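## Task

Wrap the headset's cable around the headset at about half its height. Counting any wrap already in place, the cable must make at least three consecutive passes near the headset, each running from the outer edge of one side to the outer edge of the other. The passes alternate between the front and back faces, and the cable goes around a side's outer edge between one pass and the next. A side means one ear cup together with its half of the headband. A pass in the reverse direction on the same face cancels one pass, even if it runs over the top of the headband. A stretch that only doubles back at an edge cancels nothing. Finish with the left gripper commanded fully closed and gripping the headset by the headband only, with the headset's lowest point roughly a hand's length or more above the table. Nothing but the cable may touch the headset, the left arm must be clear of the cable, and neither the headset nor the cable may extend past the table's edge. Once everything is motionless, state that you are finished. Apart from this required grip, anything that stays in place only because the robot holds it does not count.

## Robot and tools

Robot: two 6-joint arms, left_arm and right_arm, each with a parallel gripper. The names are not image sides; left_arm sits on the +y side. World frame: origin on the tabletop midway between the arms, +x out over the table, +z up. Positions are in metres, orientations as quaternions w,x,y,z. A gripper's fingers point along its own +z and close along its own y; the reported hand point lies between the pads, about 1 cm short of the tips, and can be off, especially at long reach.

Row layout (shared by execute_actions and move): one flat list of 14 numbers, each in [-1, 1], always covering both arms. First left_arm's six joint values, then its opening, then right_arm's six joints and opening. Joint order everywhere is shoulder, elbow, waist, wrist pitch, wrist yaw, wrist roll. Joint values are scaled offsets, not poses: 1.0 equals 1.258 rad shoulder, 1.238 elbow, 1.202 waist, 2.073 wrist pitch, 2.022 wrist yaw and wrist roll. Opening is absolute: +1 fully open (0.094 m pad gap), -1 closed. An optional 12 extra numbers (0 to 1) set per-joint stiffness scales, left six then right six in the same joint order; they persist until changed.

Joint ranges in rad: shoulder 0.000 to 3.142, elbow 0.000 to 3.142, waist -2.618 to 3.054, wrist pitch -1.571 to 1.571, wrist yaw -1.571 to 1.571, wrist roll -2.094 to 2.094. True ends may differ by up to 0.036 rad. Asking a joint more than 0.036 rad beyond an end gets that action refused for both arms; if the first action of a call fails this, nothing runs. A joint pushed to its actual end stops there and the result prints "joint sent to its limit".

execute_actions(actions): a list of actions; each action is a table of 1 to 15 rows, one row per 1/30 s step, the last row repeated to fill 15 steps (0.5 s). Offsets in every row are measured from the joint angles at the start of that action, not from the previous row; for the first action they come from the latest reported angles. An empty list just returns state and images.

move(target, speed, blocking): target is one row; its offsets are from the "Joint positions" in the latest result that showed them. All joints travel proportionally along their paths, so the hand traces a curve. speed (0.01 to 2 rad/s, default 0.5) caps the joint with the longest travel; paths last 0.5 to 10 s and are cut off at 10 s. Finger openings are applied at the start. Moves ignore obstacles and the other arm. blocking=false returns after 0.5 s while motion continues; until a result shows it ended, other moves and rows are refused, so call wait or stop. The result adds a move: line with the ending (done, off_target, moving, held, fault), limits=held or limits=none, and each arm's joint farthest from target.

wait(seconds): 0 to 10; arms keep their last command, a running move continues. stop(): brakes a running move; it needs room, more when fast; fingers keep moving. zoom_image(camera, region): camera is cam_high, cam_low, cam_left_wrist or cam_right_wrist; region [x0, y0, x1, y1] in image pixels from top-left, at most 504 by 504. finished_scene(scene): ends the current scene, given by number, irreversibly, and reports success; the next scene's task follows.

Motion limits: per step each joint target stays within 0.202 rad (waist), 0.258 (shoulder), 0.238 (elbow), 0.573 (wrist pitch), 0.522 (wrist yaw, roll) of its measured angle, and targets that would shift a hand over 70 mm are scaled back, so big changes take several actions; an unfinished motion may need to be commanded again. Friction can leave a joint up to about 0.031 rad short, and tinier commands may do nothing.

Results: the state line gives each gripper's position and quaternion; Joint positions and Joint velocities list each arm's six joints (rad, rad/s) plus pad gap (m); Joint targets shows what joints are being driven to now; grip_measured is the opening on the command scale (each gripper off by up to about 1 mm). Calls that ran actions list step readings, with HELD marking steps where an arm was held back. "joint command not followed" means the clearance check altered targets. FAULT, MOTOR HOT (75 °C) and OVER-TEMPERATURE FAULT lines report stops; at 90 °C an arm halts for 10 s, at 100 °C it goes limp and drops. Camera calibration (intrinsics, distortion, world-to-camera transforms) is given for all four 504x504 cameras; wrist camera poses follow joint readings.

Gripping: command an opening about 0.03 below grip_measured for a firm hold, less for lighter. Pads push roughly 50 to 62 N, less on thin parts under about 2 mm.

Avoid: pushing anything off the table, arms colliding or pressing each other, fast impacts, hard pressing (targets far past contact press harder), drops and slips, long heavy holds that heat motors. Occasional brief tugs on held parts or pushes on loose objects may occur. While you compose replies the robot keeps its last command.

Each tool is called after "Call:" in YAML: its name, and indented under it one key for each argument.

## Session

Call:
execute_actions:
  actions: []

Scene clock: 0.00 s.
left_arm: end_effector_position=(+0.3629, +0.7073, +0.2854) grip_measured=+1.000 end_effector_quat_wxyz=(+0.653, -0.397, +0.626, +0.155) | right_arm: end_effector_position=(+0.4228, -0.3884, +0.1859) grip_measured=+1.000 end_effector_quat_wxyz=(+0.755, +0.172, +0.633, +0.026)
Joint names: [shoulder, elbow, waist, wrist pitch, wrist yaw, wrist roll]
Joint positions: left_arm=[ 1.734  1.237  0.861  0.398  0.029 -0.329  0.094] | right_arm=[1.725 0.398 0.13  1.472 0.209 0.269 0.094]
Joint velocities: left_arm=[-0.007 -0.007  0.002 -0.022  0.022  0.081  0.   ] | right_arm=[ 0.012 -0.017  0.007  0.007 -0.037 -0.066  0.   ]
Motor temperatures (°C, as the motors report them): left_arm=[47 43 29 47 27 29] | right_arm=[45 43 28 30 30 30]
Joint targets: left_arm=[1.734 1.237 0.861 0.398 0.029 -0.329] | right_arm=[1.725 0.398 0.130 1.472 0.209 0.269]
Joint stiffness scale: left_arm=[1. 1. 1. 1. 1. 1.] | right_arm=[1. 1. 1. 1. 1. 1.]
camera_calibration (this result's frames):
cam_left_wrist: T_world_to_cam=[[0.677321, -0.608156, 0.413984, 0.063437], [-0.0973135, -0.631835, -0.76897, 0.738698], [0.729223, 0.480553, -0.487137, -0.368038], [0, 0, 0, 1]] pos_world=[0.2973, 0.682176, 0.36249]
cam_right_wrist: T_world_to_cam=[[-0.213752, -0.975994, -0.0417766, -0.279378], [-0.301067, 0.106499, -0.947637, 0.385749], [0.929338, -0.189982, -0.316604, -0.319495], [0, 0, 0, 1]] pos_world=[0.353337, -0.374451, 0.252726]

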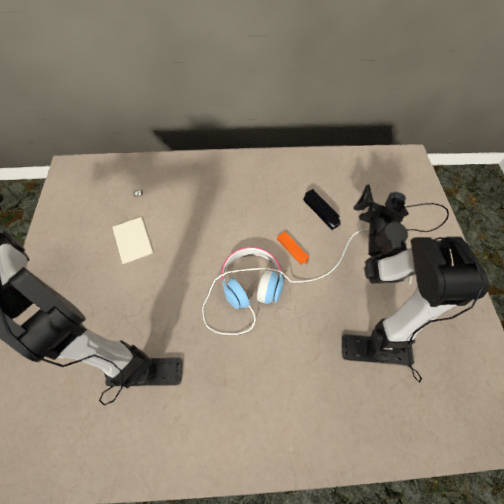

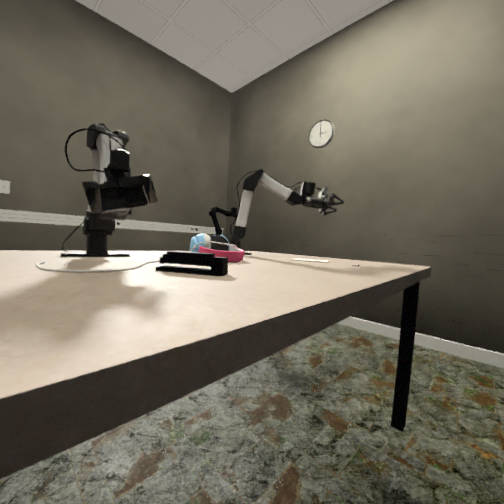

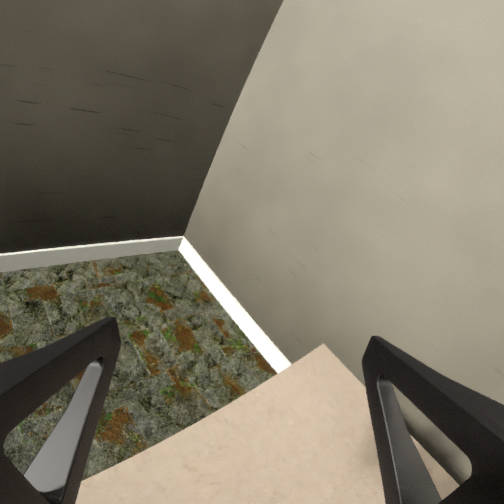

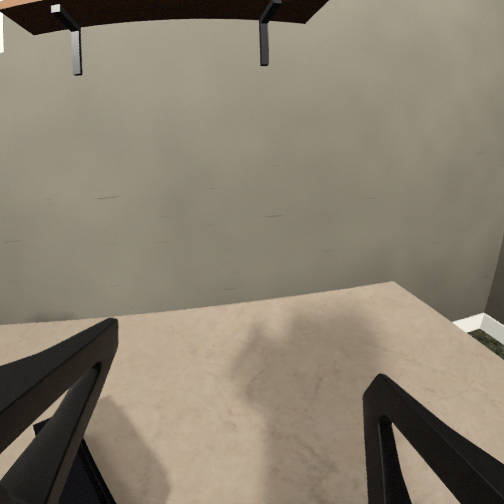

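Call:
zoom_image:
  camera: "cam_high"
  region: [190, 220, 330, 345]

Call:
zoom_image:
  camera: "cam_high"
  region: [280, 160, 480, 340]

Call:
zoom_image:
  camera: "cam_low"
  region: [20, 210, 270, 300]

Region (190, 220, 330, 345) of cam_high's 504x504 image, scaled by 3.600, with more detail than that image has; it fills the top 450 rows of this view, and the rest is white.

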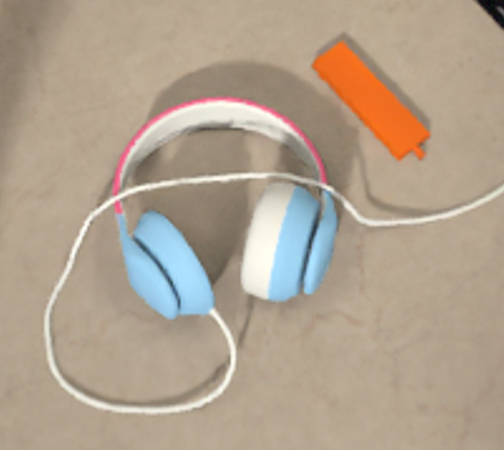

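Region (280, 160, 480, 340) of cam_high's 504x504 image, scaled by 2.520, with more detail than that image has; it fills the top 454 rows of this view, and the rest is white.

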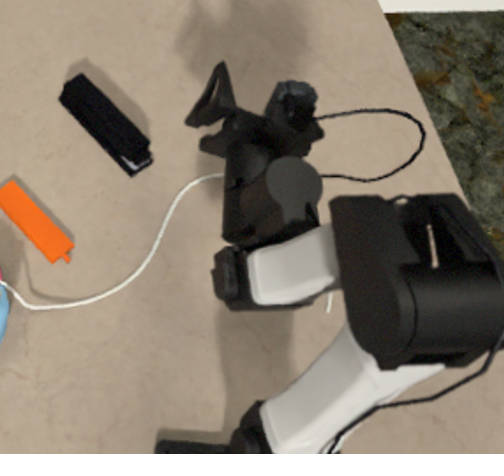

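Region (20, 210, 270, 300) of cam_low's 504x504 image, scaled by 2.016, with more detail than that image has; it fills the top 181 rows of this view, and the rest is white.

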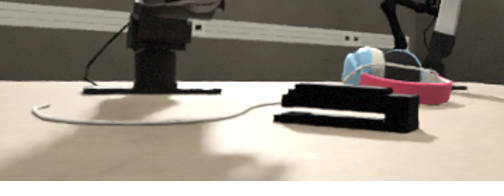

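Call:
move:
  target: [0,0.43,-1,-0.868,-0.025,0.554,-0.15,-0.338,0.89,-0.233,-1,-0.108,0.56,-0.45]
  speed: 1.1

Call:
zoom_image:
  camera: "cam_high"
  region: [270, 180, 470, 340]

Scene clock: 122.87 s.
left_arm: end_effector_position=(+0.3189, +0.1774, +0.1972) grip_measured=-0.149 end_effector_quat_wxyz=(+0.098, +0.543, +0.834, +0.027) | right_arm: end_effector_position=(+0.3956, -0.4604, +0.3754) grip_measured=-0.447 end_effector_quat_wxyz=(+0.469, +0.623, +0.555, +0.290)
Joint names: [shoulder, elbow, waist, wrist pitch, wrist yaw, wrist roll]
Joint positions: left_arm=[ 1.734  1.751 -0.338 -1.384 -0.014  0.784  0.04 ] | right_arm=[ 1.303  1.487 -0.14  -0.587 -0.     1.397  0.026]
Joint velocities: left_arm=[-0.012  0.002 -0.007 -0.007 -0.007 -0.007 -0.001] | right_arm=[-0.017  0.002 -0.002 -0.081 -0.022 -0.022 -0.   ]
Motor temperatures (°C, as the motors report them): left_arm=[60 54 29 59 27 29] | right_arm=[49 45 28 44 30 30]
Joint targets: left_arm=[1.734 1.770 -0.341 -1.402 -0.022 0.791] | right_arm=[1.300 1.499 -0.150 -0.601 -0.009 1.401]
Joint stiffness scale: left_arm=[1. 1. 1. 1. 1. 1.] | right_arm=[1. 1. 1. 1. 1. 1.]
move: done; limits=none; left_arm: farthest joint: the elbow, 0.018 radians from its target (0.532 radians at the start); right_arm: farthest joint: the wrist pitch, 0.014 radians from its target (2.073 radians at the start)
camera_calibration (this result's frames):
cam_left_wrist: T_world_to_cam=[[-0.858652, -0.494558, -0.134641, 0.385316], [-0.510994, 0.805461, 0.300195, -0.00219874], [-0.0400157, 0.326564, -0.944328, 0.238568], [0, 0, 0, 1]] pos_world=[0.339275, 0.114424, 0.277826]
cam_right_wrist: T_world_to_cam=[[-0.45221, -0.299888, -0.839984, 0.357698], [-0.305091, 0.936978, -0.170269, 0.656904], [0.838109, 0.179274, -0.515204, 0.0327528], [0, 0, 0, 1]] pos_world=[0.334719, -0.514107, 0.429186]

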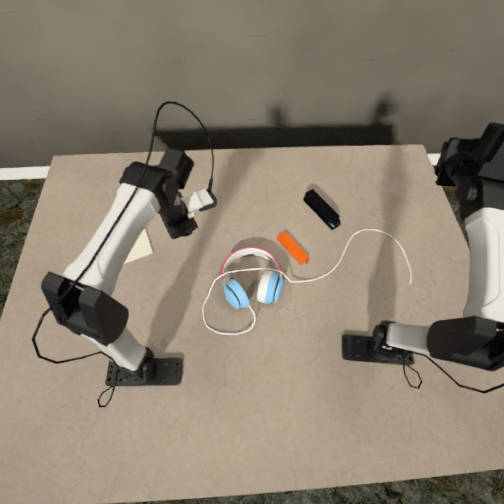

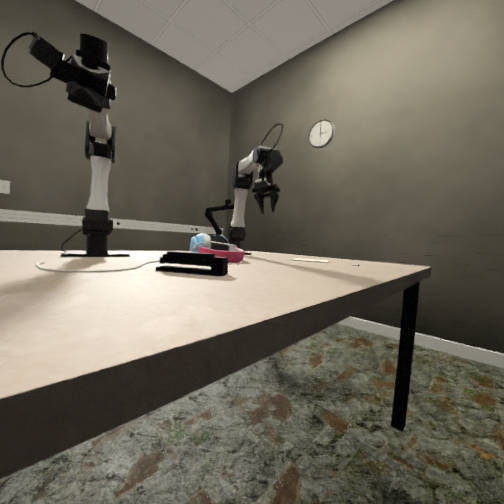

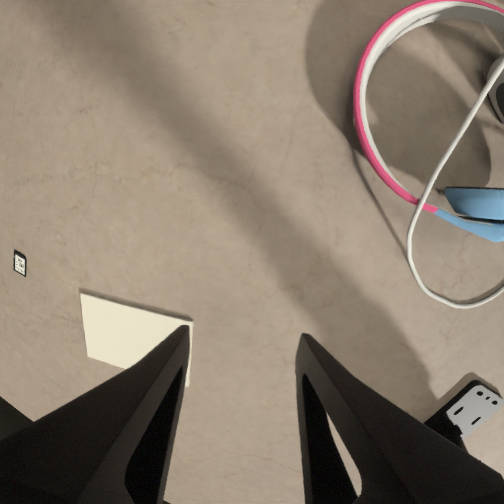

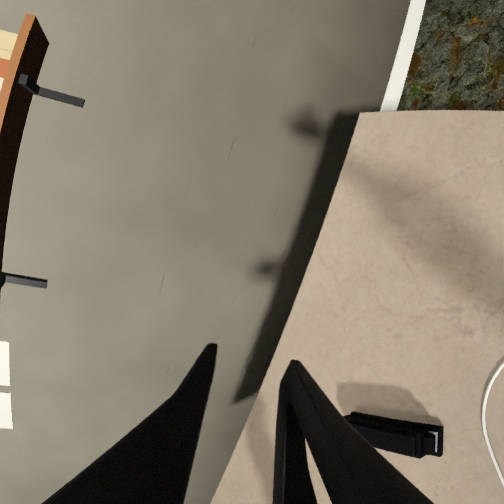

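Region (270, 180, 470, 340) of cam_high's 504x504 image, scaled by 2.520, with more detail than that image has; it fills the top 403 rows of this view, and the rest is white.

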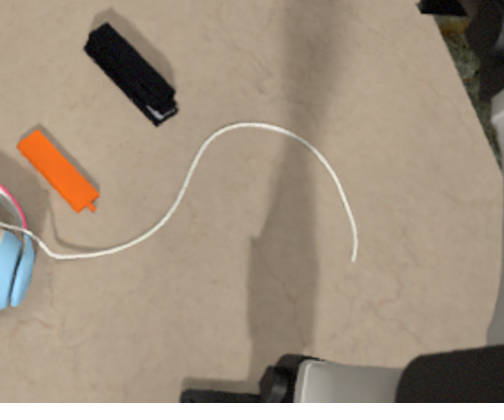

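Call:
move:
  target: [0.505,0.433,-0.26,-0.019,0,0.031,-0.15,0.576,0.11,-0.196,-0.28,0,0.335,-0.45]
  speed: 0.6

Scene clock: 182.37 s.
left_arm: end_effector_position=(+0.3552, +0.0066, +0.0887) grip_measured=-0.149 end_effector_quat_wxyz=(+0.033, +0.690, +0.723, +0.009) | right_arm: end_effector_position=(+0.3399, -0.5349, +0.0583) grip_measured=-0.447 end_effector_quat_wxyz=(-0.001, +0.962, +0.274, -0.001)
Joint names: [shoulder, elbow, waist, wrist pitch, wrist yaw, wrist roll]
Joint positions: left_arm=[ 2.366  2.269 -0.65  -1.406 -0.014  0.839  0.04 ] | right_arm=[ 2.029  1.605 -0.369 -1.149 -0.     2.068  0.026]
Joint velocities: left_arm=[ 0.012  0.002 -0.017  0.066 -0.051  0.081 -0.   ] | right_arm=[-0.012 -0.022  0.017 -0.037 -0.022 -0.007  0.   ]
Motor temperatures (°C, as the motors report them): left_arm=[59 56 29 50 27 29] | right_arm=[47 51 28 45 30 30]
Joint targets: left_arm=[2.369 2.287 -0.651 -1.423 -0.014 0.846] | right_arm=[2.028 1.623 -0.376 -1.167 -0.000 2.074]
Joint stiffness scale: left_arm=[1. 1. 1. 1. 1. 1.] | right_arm=[1. 1. 1. 1. 1. 1.]
move: done; limits=none; left_arm: farthest joint: the elbow, 0.018 radians from its target (0.536 radians at the start); right_arm: farthest joint: the elbow, 0.019 radians from its target (0.136 radians at the start)
camera_calibration (this result's frames):
cam_left_wrist: T_world_to_cam=[[-0.988136, -0.144684, -0.0515131, 0.353768], [-0.153105, 0.90163, 0.404503, 0.0494906], [-0.0120795, 0.407591, -0.913085, 0.180087], [0, 0, 0, 1]] pos_world=[0.359323, -0.0668392, 0.162639]
cam_right_wrist: T_world_to_cam=[[-0.724896, 0.68882, -0.0073405, 0.616857], [0.613638, 0.650545, 0.447481, 0.154264], [0.313009, 0.319873, -0.894263, 0.205206], [0, 0, 0, 1]] pos_world=[0.288263, -0.590899, 0.119006]

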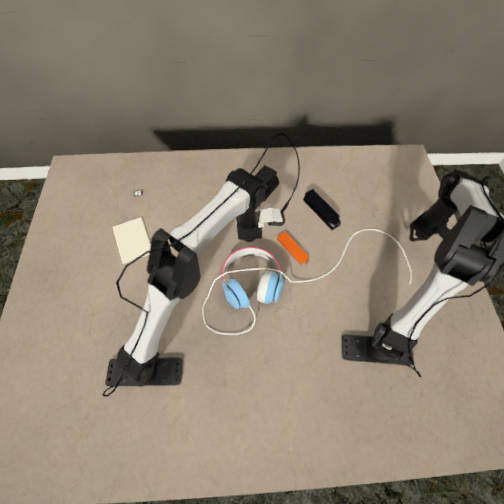

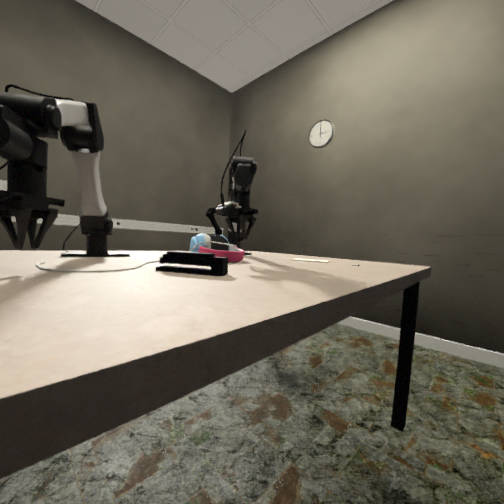

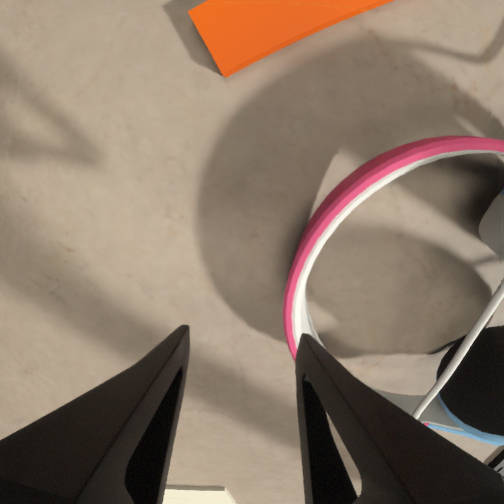

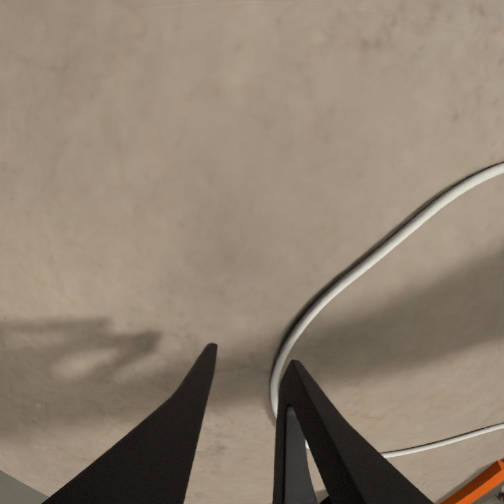

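Call:
move:
  target: [-0.063,-0.1505,-0.0325,0.042,0,0,-0.15,-0.032,-0.125,0.077,0.069,0,0,-0.45]
  speed: 0.3

Scene clock: 213.77 s.
left_arm: end_effector_position=(+0.3320, +0.0073, +0.0742) grip_measured=-0.149 end_effector_quat_wxyz=(+0.016, +0.701, +0.713, +0.008) | right_arm: end_effector_position=(+0.3467, -0.5020, +0.0337) grip_measured=-0.447 end_effector_quat_wxyz=(+0.004, +0.949, +0.315, +0.005)
Joint names: [shoulder, elbow, waist, wrist pitch, wrist yaw, wrist roll]
Joint positions: left_arm=[ 2.302  2.101 -0.681 -1.337 -0.014  0.84   0.04 ] | right_arm=[ 2.004  1.468 -0.284 -1.022 -0.     2.068  0.026]
Joint velocities: left_arm=[-0.012  0.002  0.007 -0.051 -0.066 -0.095 -0.001] | right_arm=[ 0.007  0.002 -0.007 -0.007  0.007 -0.007 -0.   ]
Motor temperatures (°C, as the motors report them): left_arm=[70 56 29 48 27 29] | right_arm=[57 51 28 39 30 30]
Joint targets: left_arm=[2.287 2.082 -0.689 -1.319 -0.014 0.839] | right_arm=[1.988 1.450 -0.277 -1.006 -0.000 2.068]
Joint stiffness scale: left_arm=[1. 1. 1. 1. 1. 1.] | right_arm=[1. 1. 1. 1. 1. 1.]
move: done; limits=none; left_arm: farthest joint: the elbow, 0.019 radians from its target (0.186 radians at the start); right_arm: farthest joint: the elbow, 0.017 radians from its target (0.154 radians at the start)
camera_calibration (this result's frames):
cam_left_wrist: T_world_to_cam=[[-0.993204, -0.112817, -0.0286, 0.329959], [-0.11417, 0.896704, 0.427652, 0.0365604], [-0.0226005, 0.428011, -0.903491, 0.168895], [0, 0, 0, 1]] pos_world=[0.335708, -0.0678481, 0.146397]
cam_right_wrist: T_world_to_cam=[[-0.780373, 0.624947, -0.0214127, 0.586567], [0.550504, 0.702852, 0.450493, 0.187823], [0.296585, 0.339765, -0.892523, 0.186191], [0, 0, 0, 1]] pos_world=[0.299122, -0.561846, 0.0941264]

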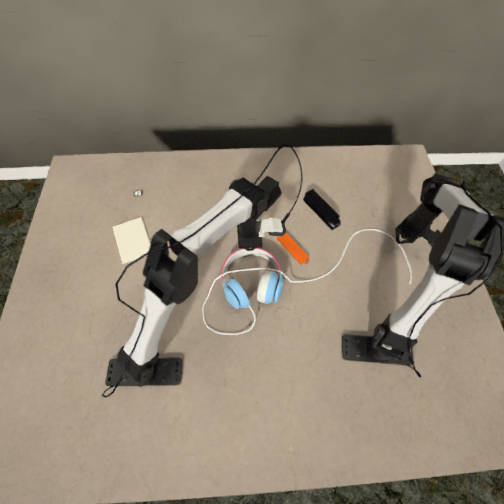

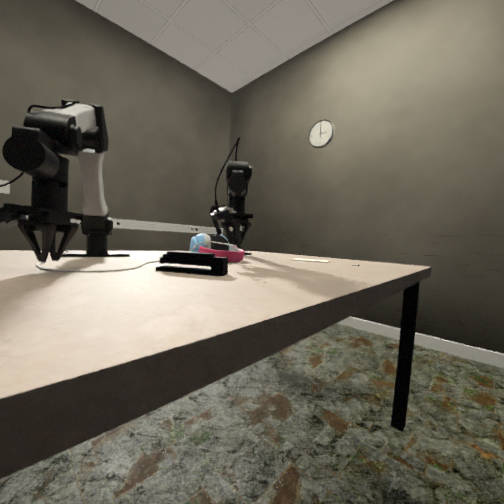

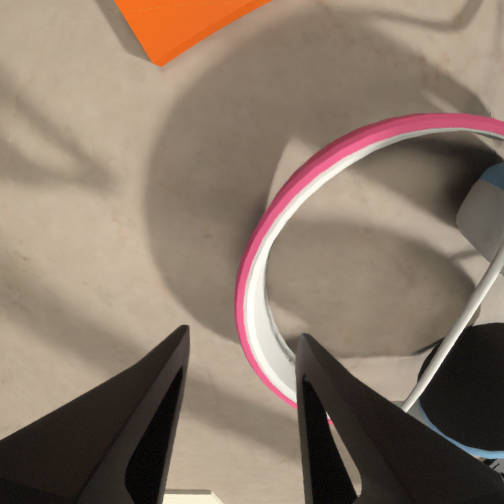

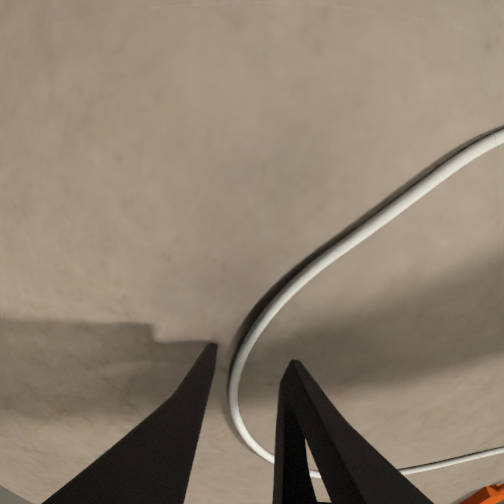

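Call:
move:
  target: [0.024,-0.15,0,0.0915,0,0,-0.15,0.035,-0.0575,0,0.043,0,0,-0.45]
  speed: 0.2

Scene clock: 228.60 s.
left_arm: end_effector_position=(+0.3296, +0.0094, +0.0225) grip_measured=-0.149 end_effector_quat_wxyz=(+0.007, +0.701, +0.713, +0.007) | right_arm: end_effector_position=(+0.3451, -0.5013, +0.0151) grip_measured=-0.447 end_effector_quat_wxyz=(+0.002, +0.949, +0.315, +0.002)
Joint names: [shoulder, elbow, waist, wrist pitch, wrist yaw, wrist roll]
Joint positions: left_arm=[ 2.323  1.932 -0.681 -1.165 -0.014  0.84   0.04 ] | right_arm=[ 2.026  1.423 -0.284 -0.961 -0.     2.068  0.026]
Joint velocities: left_arm=[-0.007 -0.002 -0.022 -0.022 -0.007  0.037  0.   ] | right_arm=[ 0.012  0.002 -0.007 -0.095 -0.066 -0.022 -0.001]
Motor temperatures (°C, as the motors report them): left_arm=[74 54 29 48 27 29] | right_arm=[60 49 28 38 30 30]
Joint targets: left_arm=[2.332 1.916 -0.681 -1.147 -0.014 0.840] | right_arm=[2.048 1.396 -0.284 -0.933 -0.000 2.068]
Joint stiffness scale: left_arm=[1. 1. 1. 1. 1. 1.] | right_arm=[1. 1. 1. 1. 1. 1.]
move: off_target (right_arm); limits=none; left_arm: farthest joint: the wrist pitch, 0.018 radians from its target (0.189 radians at the start); right_arm: farthest joint: the wrist pitch, 0.028 radians from its target (0.089 radians at the start)
camera_calibration (this result's frames):
cam_left_wrist: T_world_to_cam=[[-0.993519, -0.112544, -0.0159607, 0.326144], [-0.108046, 0.891386, 0.440178, 0.054281], [-0.035312, 0.439049, -0.897769, 0.125176], [0, 0, 0, 1]] pos_world=[0.334315, -0.0666386, 0.0936917]
cam_right_wrist: T_world_to_cam=[[-0.780481, 0.624997, -0.0151177, 0.584475], [0.553152, 0.701627, 0.449157, 0.19504], [0.291329, 0.342196, -0.893325, 0.17286], [0, 0, 0, 1]] pos_world=[0.297926, -0.561292, 0.0756528]

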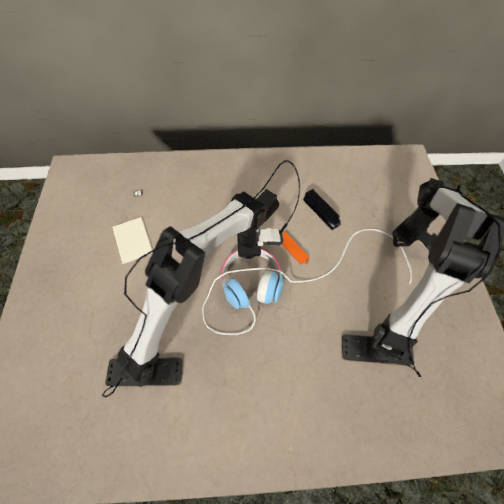

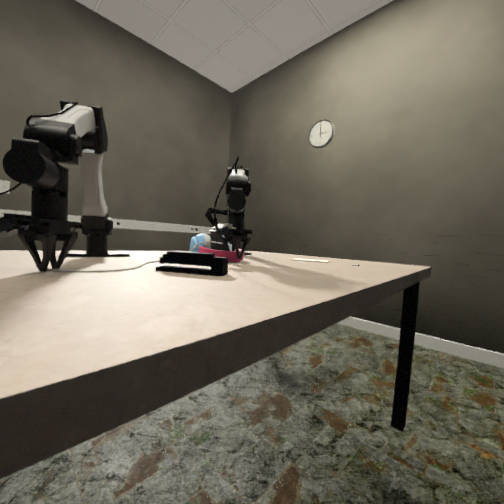

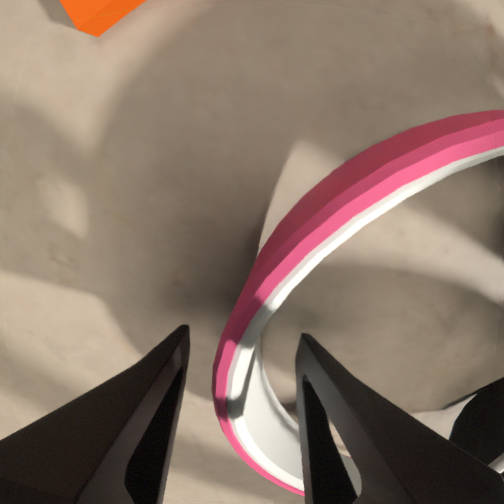

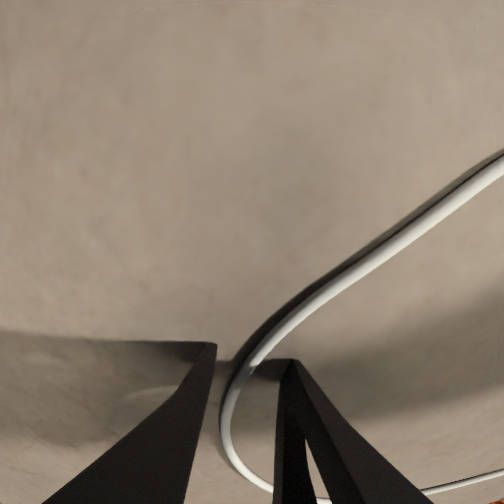

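Call:
execute_actions:
  actions:
    - [[0.007,-0.012,0,0.008,0,0,-0.25,0.015,-0.018,0,0.012,0,0,-0.55],[0.007,-0.012,0,0.008,0,0,-0.25,0.015,-0.018,0,0.012,0,0,-0.55],[0.007,-0.012,0,0.008,0,0,-0.35,0.015,-0.018,0,0.012,0,0,-0.62],[0.007,-0.012,0,0.008,0,0,-0.35,0.015,-0.018,0,0.012,0,0,-0.62],[0.007,-0.012,0,0.008,0,0,-0.45,0.015,-0.018,0,0.012,0,0,-0.7],[0.007,-0.012,0,0.008,0,0,-0.45,0.015,-0.018,0,0.012,0,0,-0.7],[0.007,-0.012,0,0.008,0,0,-0.55,0.015,-0.018,0,0.012,0,0,-0.77],[0.007,-0.012,0,0.008,0,0,-0.55,0.015,-0.018,0,0.012,0,0,-0.77],[0.007,-0.012,0,0.008,0,0,-0.62,0.015,-0.018,0,0.012,0,0,-0.83],[0.007,-0.012,0,0.008,0,0,-0.62,0.015,-0.018,0,0.012,0,0,-0.83],[0.007,-0.012,0,0.008,0,0,-0.7,0.015,-0.018,0,0.012,0,0,-0.88],[0.007,-0.012,0,0.008,0,0,-0.7,0.015,-0.018,0,0.012,0,0,-0.88],[0.007,-0.012,0,0.008,0,0,-0.77,0.015,-0.018,0,0.012,0,0,-0.92],[0.007,-0.012,0,0.008,0,0,-0.77,0.015,-0.018,0,0.012,0,0,-0.92],[0.007,-0.012,0,0.008,0,0,-0.82,0.015,-0.018,0,0.012,0,0,-0.94]]
    - [[0.007,-0.012,0,0.008,0,0,-0.86,0.015,-0.018,0,0.012,0,0,-0.96],[0.007,-0.012,0,0.008,0,0,-0.86,0.015,-0.018,0,0.012,0,0,-0.96],[0.007,-0.012,0,0.008,0,0,-0.9,0.015,-0.018,0,0.012,0,0,-0.98],[0.007,-0.012,0,0.008,0,0,-0.9,0.015,-0.018,0,0.012,0,0,-0.98],[0.007,-0.012,0,0.008,0,0,-0.95,0.015,-0.018,0,0.012,0,0,-1],[0.007,-0.012,0,0.008,0,0,-1,0.015,-0.018,0,0.012,0,0,-1]]

Scene clock: 242.43 s.
left_arm: end_effector_position=(+0.3243, +0.0075, +0.0230) grip_measured=-0.774 end_effector_quat_wxyz=(+0.002, +0.701, +0.713, -0.007) | right_arm: end_effector_position=(+0.3455, -0.5015, +0.0151) grip_measured=-0.947 end_effector_quat_wxyz=(+0.003, +0.949, +0.315, +0.003)
Joint names: [shoulder, elbow, waist, wrist pitch, wrist yaw, wrist roll]
Joint positions: left_arm=[ 2.322  1.932 -0.681 -1.177  0.015  0.839  0.011] | right_arm=[ 2.026  1.423 -0.284 -0.959 -0.     2.068  0.002]
Joint velocities: left_arm=[-0.027  0.002 -0.002  0.037  0.007 -0.037  0.   ] | right_arm=[ 0.002 -0.002 -0.017  0.007 -0.051 -0.037 -0.   ]
Motor temperatures (°C, as the motors report them): left_arm=[75 53 29 47 27 29] | right_arm=[58 47 28 38 30 30]
Joint targets: left_arm=[2.332 1.917 -0.681 -1.148 -0.004 0.839] | right_arm=[2.045 1.401 -0.284 -0.935 -0.000 2.068]
Joint stiffness scale: left_arm=[1. 1. 1. 1. 1. 1.] | right_arm=[1. 1. 1. 1. 1. 1.]
MOTOR HOT: a motor of the left arm reached 75 °C. Now the hottest motor of the left arm, the shoulder, reports 75 °C. The controller's stop level is 90 °C. To cool a motor, set the load down, stop pushing, or move to a pose that needs little force.
Step readings (joint positions; steps 1 to 15: 1st action; 16 to 30: 2nd action):
0: left_arm=[2.323 1.932 -0.681 -1.164 -0.014 0.840] | right_arm=[2.026 1.423 -0.284 -0.961 -0.000 2.068]
1: left_arm=[2.323 1.932 -0.681 -1.164 -0.014 0.840] | right_arm=[2.026 1.423 -0.284 -0.960 -0.000 2.068]
2: left_arm=[2.323 1.932 -0.681 -1.164 -0.014 0.840] | right_arm=[2.026 1.423 -0.284 -0.960 -0.000 2.068]
4: left_arm=[2.323 1.932 -0.681 -1.164 -0.014 0.840] | right_arm=[2.026 1.423 -0.284 -0.960 -0.000 2.068]
8: left_arm=[2.323 1.932 -0.681 -1.164 -0.014 0.840] | right_arm=[2.026 1.423 -0.284 -0.960 -0.000 2.068]
15: left_arm=[2.323 1.932 -0.681 -1.164 -0.004 0.839] | right_arm=[2.026 1.423 -0.284 -0.960 -0.000 2.068]
16: left_arm=[2.322 1.932 -0.681 -1.167 0.002 0.839] | right_arm=[2.026 1.423 -0.284 -0.959 -0.000 2.068]
17: left_arm=[2.322 1.932 -0.681 -1.170 0.005 0.839] | right_arm=[2.026 1.423 -0.284 -0.959 -0.000 2.068]
19: left_arm=[2.322 1.932 -0.681 -1.173 0.010 0.839] | right_arm=[2.026 1.423 -0.284 -0.959 -0.000 2.068]
23: left_arm=[2.322 1.932 -0.681 -1.176 0.014 0.839] | right_arm=[2.026 1.423 -0.284 -0.959 -0.000 2.068]
30: Joint positions above
camera_calibration (this result's frames):
cam_left_wrist: T_world_to_cam=[[-0.99351, -0.113069, 0.0123425, 0.319985], [-0.0968233, 0.897688, 0.429862, 0.0517182], [-0.0596837, 0.425877, -0.90281, 0.134352], [0, 0, 0, 1]] pos_world=[0.330935, -0.0674637, 0.095113]
cam_right_wrist: T_world_to_cam=[[-0.780453, 0.624984, -0.0169692, 0.584942], [0.552374, 0.701987, 0.449552, 0.195384], [0.292875, 0.341481, -0.893093, 0.17191], [0, 0, 0, 1]] pos_world=[0.298246, -0.561441, 0.0756224]

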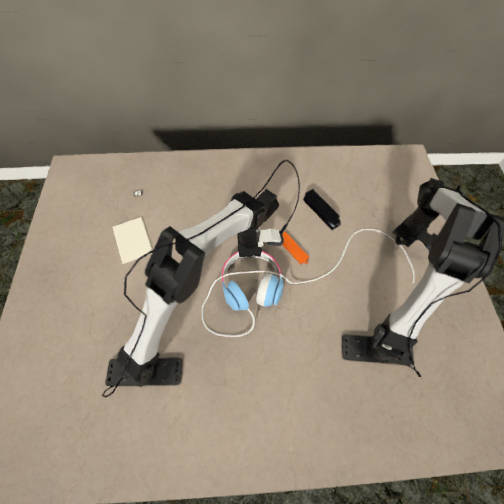

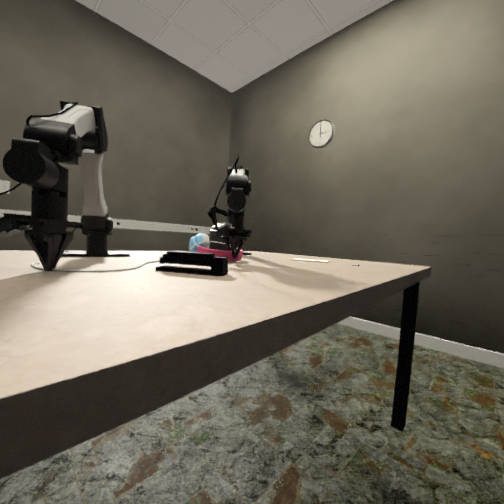

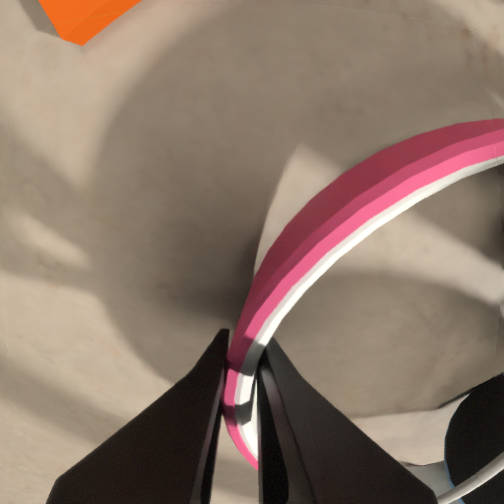

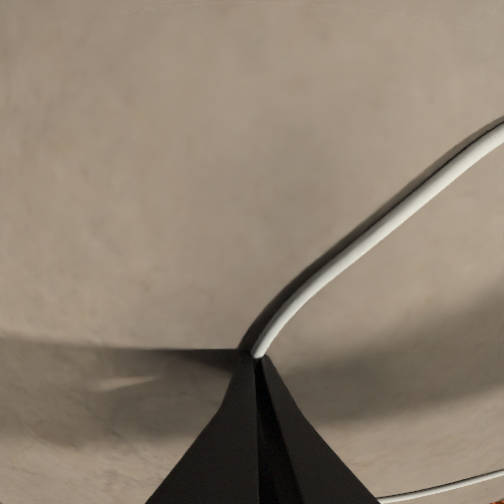

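Call:
move:
  target: [-0.428,-0.16,0.187,-0.164,-0.01,0,-1,-0.186,-0.025,0.556,-0.104,0,0,-1]
  speed: 0.3

Call:
zoom_image:
  camera: "cam_high"
  region: [160, 170, 400, 350]

Call:
zoom_image:
  camera: "cam_low"
  region: [100, 140, 320, 290]

Scene clock: 258.40 s.
left_arm: end_effector_position=(+0.2827, +0.1459, +0.1732) grip_measured=-0.822 end_effector_quat_wxyz=(+0.018, +0.619, +0.785, +0.010) | right_arm: end_effector_position=(+0.3329, -0.2690, +0.0855) grip_measured=-0.947 end_effector_quat_wxyz=(+0.005, +0.795, +0.606, +0.008)
Joint names: [shoulder, elbow, waist, wrist pitch, wrist yaw, wrist roll]
Joint positions: left_arm=[ 1.798  1.75  -0.464 -1.483 -0.014  0.837  0.008] | right_arm=[ 1.806  1.41   0.378 -1.156  0.003  2.068  0.002]
Joint velocities: left_arm=[-0.002  0.012 -0.012  0.037 -0.007  0.037  0.   ] | right_arm=[ 0.027 -0.017 -0.002 -0.022 -0.051 -0.066 -0.001]
Motor temperatures (°C, as the motors report them): left_arm=[75 52 29 47 27 29] | right_arm=[58 46 28 37 30 30]
Joint targets: left_arm=[1.783 1.734 -0.456 -1.517 -0.005 0.839] | right_arm=[1.792 1.392 0.384 -1.175 -0.000 2.068]
Joint stiffness scale: left_arm=[1. 1. 1. 1. 1. 1.] | right_arm=[1. 1. 1. 1. 1. 1.]
MOTOR HOT: still on. Now the hottest motor of the left arm, the shoulder, reports 75 °C; the controller's stop level is 90 °C.
move: off_target (left_arm); limits=none; left_arm: farthest joint: the wrist pitch, 0.034 radians from its target (0.340 radians at the start); right_arm: farthest joint: the elbow, 0.018 radians from its target (0.031 radians at the start)
camera_calibration (this result's frames):
cam_left_wrist: T_world_to_cam=[[-0.944808, -0.325962, -0.0329541, 0.317589], [-0.308592, 0.85163, 0.42367, -0.0734194], [-0.110036, 0.410457, -0.905217, 0.225443], [0, 0, 0, 1]] pos_world=[0.302211, 0.0735132, 0.245647]
cam_right_wrist: T_world_to_cam=[[-0.999498, 0.0130127, -0.0288995, 0.340282], [-0.00134582, 0.89358, 0.448902, 0.243392], [0.0316654, 0.448715, -0.893114, 0.274898], [0, 0, 0, 1]] pos_world=[0.331734, -0.345269, 0.14609]

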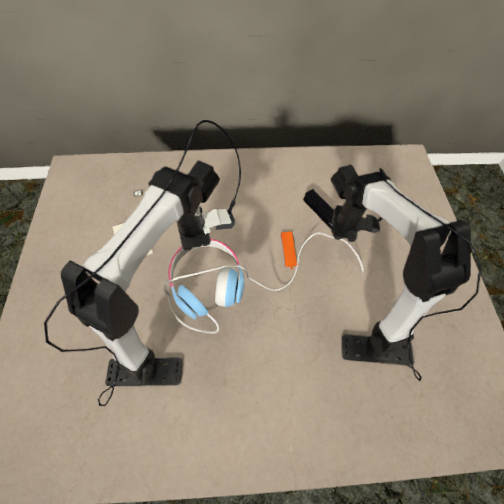

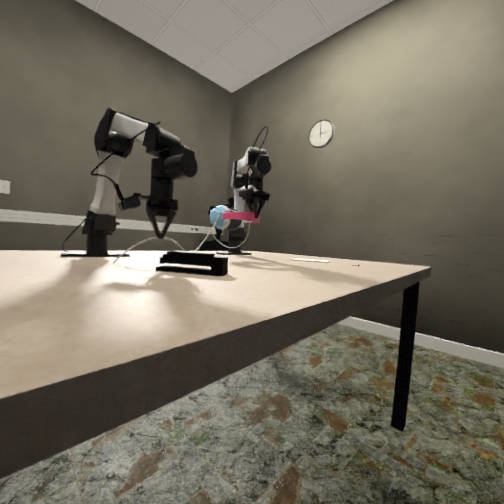

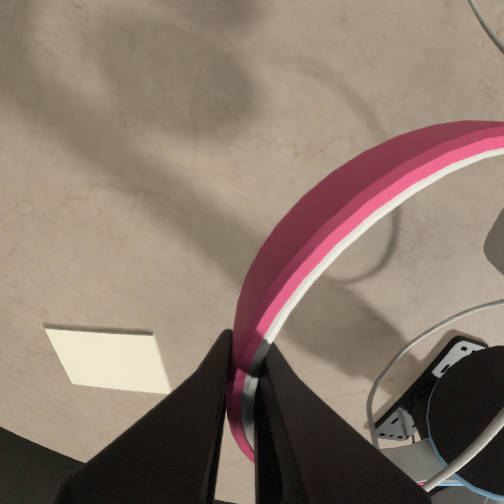

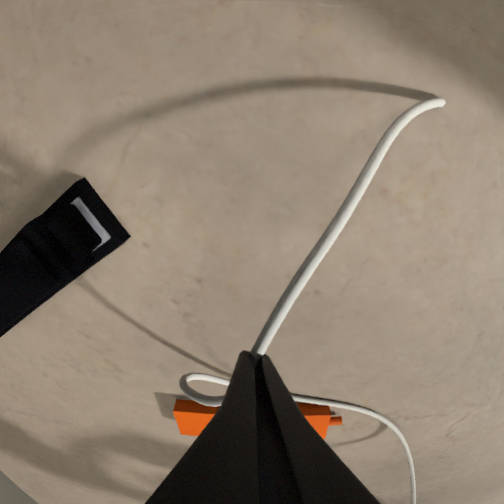

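Region (160, 170, 400, 350) of cam_high's 504x504 image, scaled by 2.100, with more detail than that image has; it fills the top 378 rows of this view, and the rest is white.

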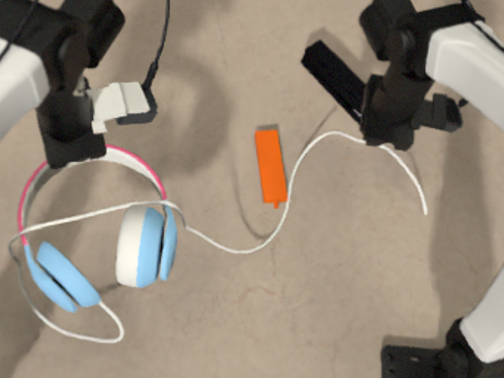

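Region (100, 140, 320, 290) of cam_low's 504x504 image, scaled by 2.291, with more detail than that image has; it fills the top 344 rows of this view, and the rest is white.

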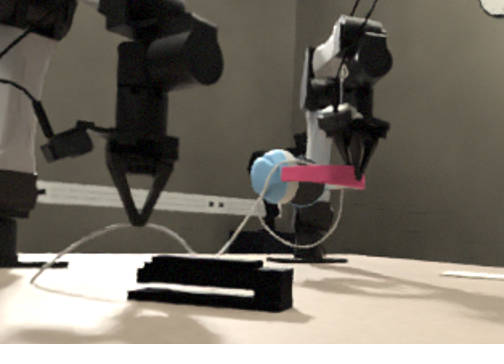

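Call:
move:
  target: [-0.257,-0.2716,-0.158,-0.028,0,-0.722,-1,-0.2,-0.277,0.224,0.043,0,0,-1]
  speed: 0.5

Call:
zoom_image:
  camera: "cam_high"
  region: [150, 190, 390, 370]

Call:
zoom_image:
  camera: "cam_low"
  region: [100, 140, 320, 290]

Scene clock: 289.77 s.
left_arm: end_effector_position=(+0.1754, +0.1585, +0.1731) grip_measured=-0.823 end_effector_quat_wxyz=(-0.007, +0.032, +0.999, +0.024) | right_arm: end_effector_position=(+0.2409, -0.2206, +0.0708) grip_measured=-0.947 end_effector_quat_wxyz=(+0.002, +0.710, +0.704, +0.002)
Joint names: [shoulder, elbow, waist, wrist pitch, wrist yaw, wrist roll]
Joint positions: left_arm=[ 1.497  1.424 -0.644 -1.537 -0.029 -0.615  0.008] | right_arm=[ 1.569  1.086  0.637 -1.083  0.003  2.068  0.002]
Joint velocities: left_arm=[-0.017 -0.022 -0.007 -0.066  0.007 -0.037 -0.001] | right_arm=[-0.002  0.002  0.017 -0.022 -0.051  0.022 -0.001]
Motor temperatures (°C, as the motors report them): left_arm=[70 50 29 45 28 29] | right_arm=[59 46 28 35 30 30]
Joint targets: left_arm=[1.475 1.413 -0.654 -1.542 -0.014 -0.623] | right_arm=[1.554 1.068 0.647 -1.067 0.003 2.068]
Joint stiffness scale: left_arm=[1. 1. 1. 1. 1. 1.] | right_arm=[1. 1. 1. 1. 1. 1.]
MOTOR HOT: cleared. Now the hottest motor of the left arm, the shoulder, reports 70 °C.
move: off_target (left_arm); limits=none; left_arm: farthest joint: the shoulder, 0.022 radians from its target (0.323 radians at the start); right_arm: farthest joint: the elbow, 0.019 radians from its target (0.343 radians at the start)
camera_calibration (this result's frames):
cam_left_wrist: T_world_to_cam=[[0.0326216, -0.998489, -0.0442277, 0.157462], [-0.891303, -0.0490853, 0.450743, 0.123022], [-0.452233, 0.0247164, -0.891557, 0.327227], [0, 0, 0, 1]] pos_world=[0.252496, 0.155175, 0.243255]
cam_right_wrist: T_world_to_cam=[[-0.969778, -0.243582, -0.0140886, 0.182417], [-0.224149, 0.866627, 0.445775, 0.254568], [-0.096373, 0.43546, -0.895034, 0.271045], [0, 0, 0, 1]] pos_world=[0.260087, -0.294211, 0.131684]

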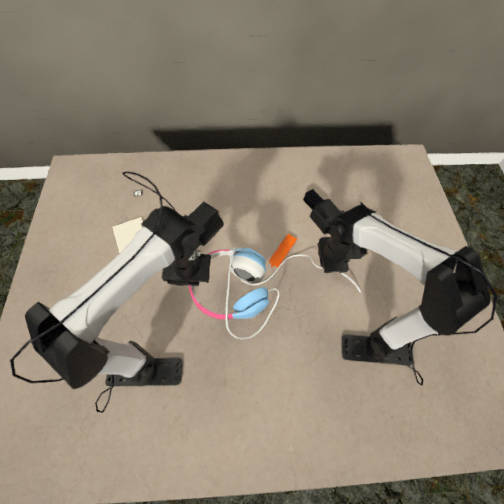

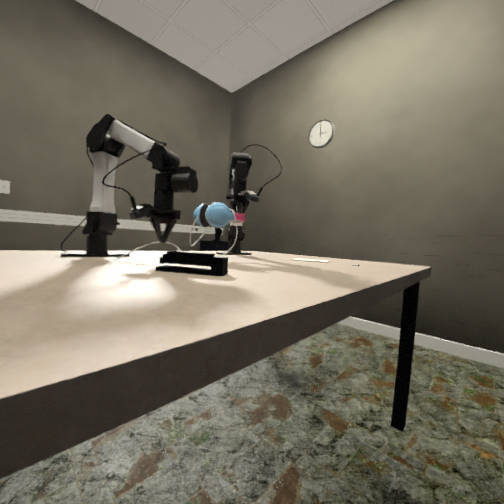

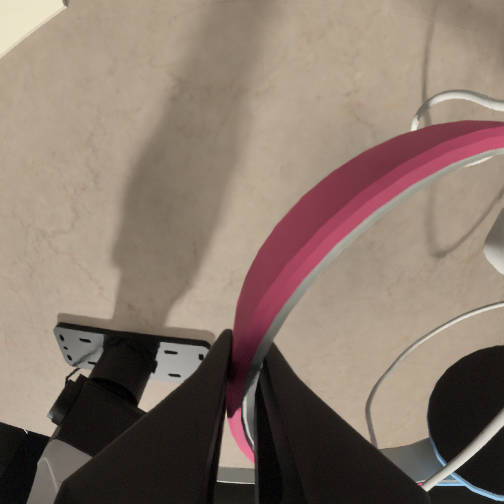

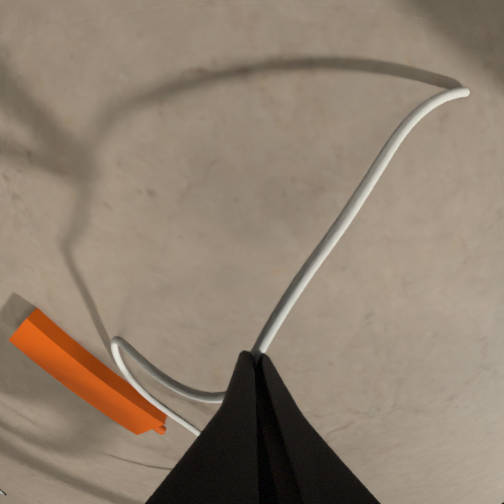

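Region (150, 190, 390, 370) of cam_high's 504x504 image, scaled by 2.100, with more detail than that image has; it fills the top 378 rows of this view, and the rest is white.

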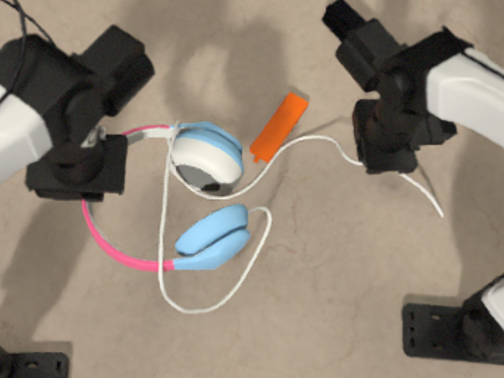

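Region (100, 140, 320, 290) of cam_low's 504x504 image, scaled by 2.291, with more detail than that image has; it fills the top 344 rows of this view, and the rest is white.

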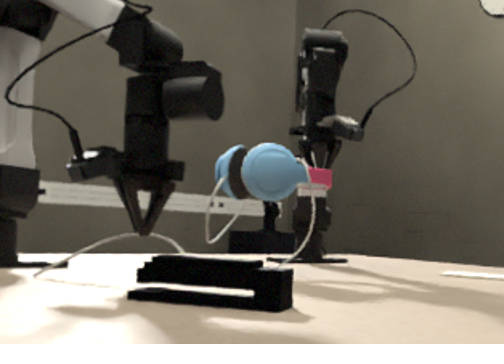

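Call:
move:
  target: [-0.015,-0.008,-0.008,0.024,0.012,-0.7285,-1,-0.025,-0.028,0.259,0.008,0,0,-1]
  speed: 0.5

Call:
zoom_image:
  camera: "cam_high"
  region: [150, 190, 390, 370]

Call:
zoom_image:
  camera: "cam_low"
  region: [100, 140, 320, 290]

Scene clock: 305.00 s.
left_arm: end_effector_position=(+0.1744, +0.1529, +0.1730) grip_measured=-0.824 end_effector_quat_wxyz=(-0.002, -0.645, +0.764, +0.014) | right_arm: end_effector_position=(+0.1907, -0.1594, +0.0706) grip_measured=-0.947 end_effector_quat_wxyz=(+0.002, +0.597, +0.802, +0.002)
Joint names: [shoulder, elbow, waist, wrist pitch, wrist yaw, wrist roll]
Joint positions: left_arm=[ 1.497  1.424 -0.644 -1.526 -0.    -2.08   0.008] | right_arm=[ 1.554  1.07   0.938 -1.082  0.003  2.068  0.002]
Joint velocities: left_arm=[-0.007 -0.012 -0.007  0.037  0.022 -0.007 -0.001] | right_arm=[ 0.017 -0.002 -0.017  0.007  0.022  0.007  0.   ]
Motor temperatures (°C, as the motors report them): left_arm=[66 50 29 44 28 29] | right_arm=[56 45 28 35 30 30]
Joint targets: left_arm=[1.478 1.414 -0.654 -1.488 -0.005 -2.089] | right_arm=[1.538 1.051 0.948 -1.067 0.003 2.068]
Joint stiffness scale: left_arm=[1. 1. 1. 1. 1. 1.] | right_arm=[1. 1. 1. 1. 1. 1.]
move: off_target (left_arm); limits=none; left_arm: farthest joint: the wrist pitch, 0.039 radians from its target (0.050 radians at the start); right_arm: farthest joint: the elbow, 0.018 radians from its target (0.034 radians at the start)
camera_calibration (this result's frames):
cam_left_wrist: T_world_to_cam=[[0.997203, -0.0722729, -0.0190622, -0.162361], [-0.0572656, -0.902643, 0.426563, 0.11117], [-0.0480354, -0.424279, -0.904257, 0.327122], [0, 0, 0, 1]] pos_world=[0.183986, 0.227404, 0.245286]
cam_right_wrist: T_world_to_cam=[[-0.853966, -0.520128, -0.0144589, 0.0825628], [-0.471113, 0.761096, 0.445854, 0.220688], [-0.220897, 0.387556, -0.894989, 0.255484], [0, 0, 0, 1]] pos_world=[0.23091, -0.224036, 0.131455]

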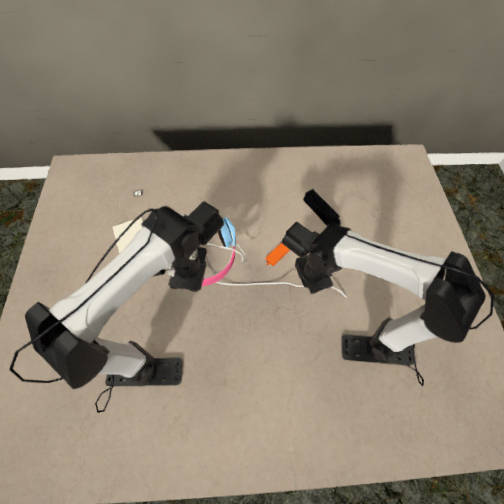

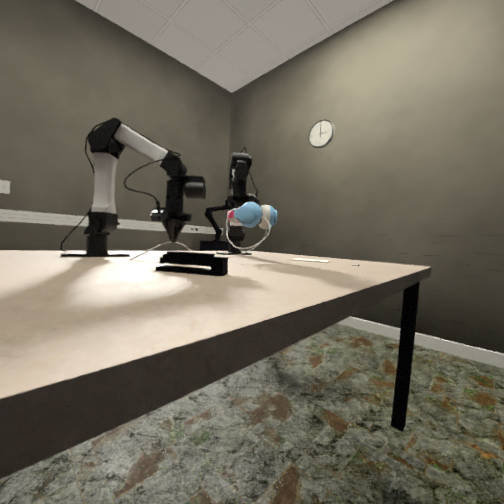

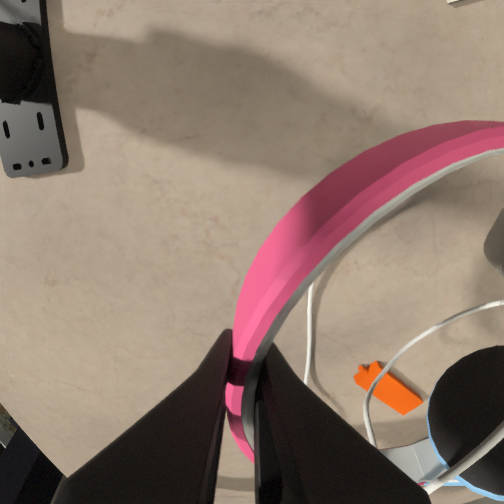

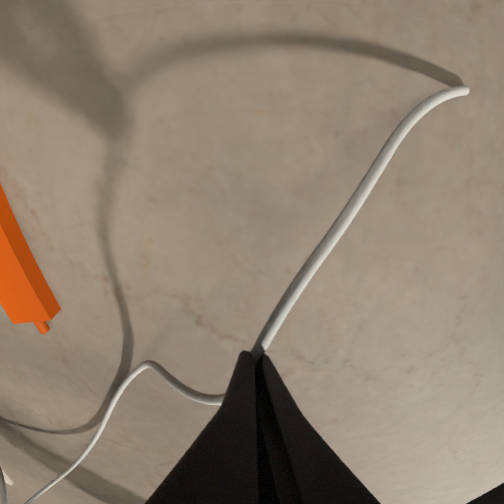

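Region (150, 190, 390, 370) of cam_high's 504x504 image, scaled by 2.100, with more detail than that image has; it fills the top 378 rows of this view, and the rest is white.

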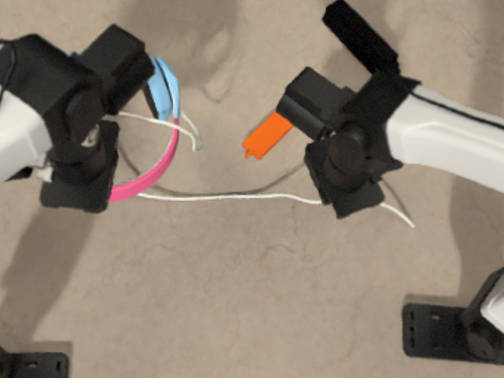

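Region (100, 140, 320, 290) of cam_low's 504x504 image, scaled by 2.291, with more detail than that image has; it fills the top 344 rows of this view, and the rest is white.

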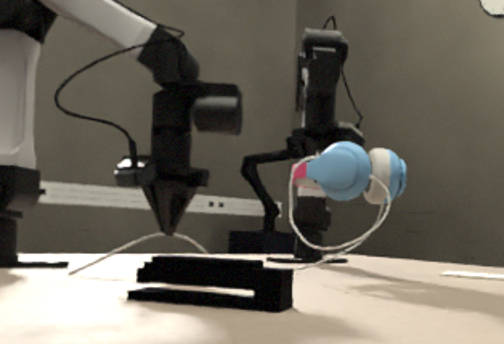

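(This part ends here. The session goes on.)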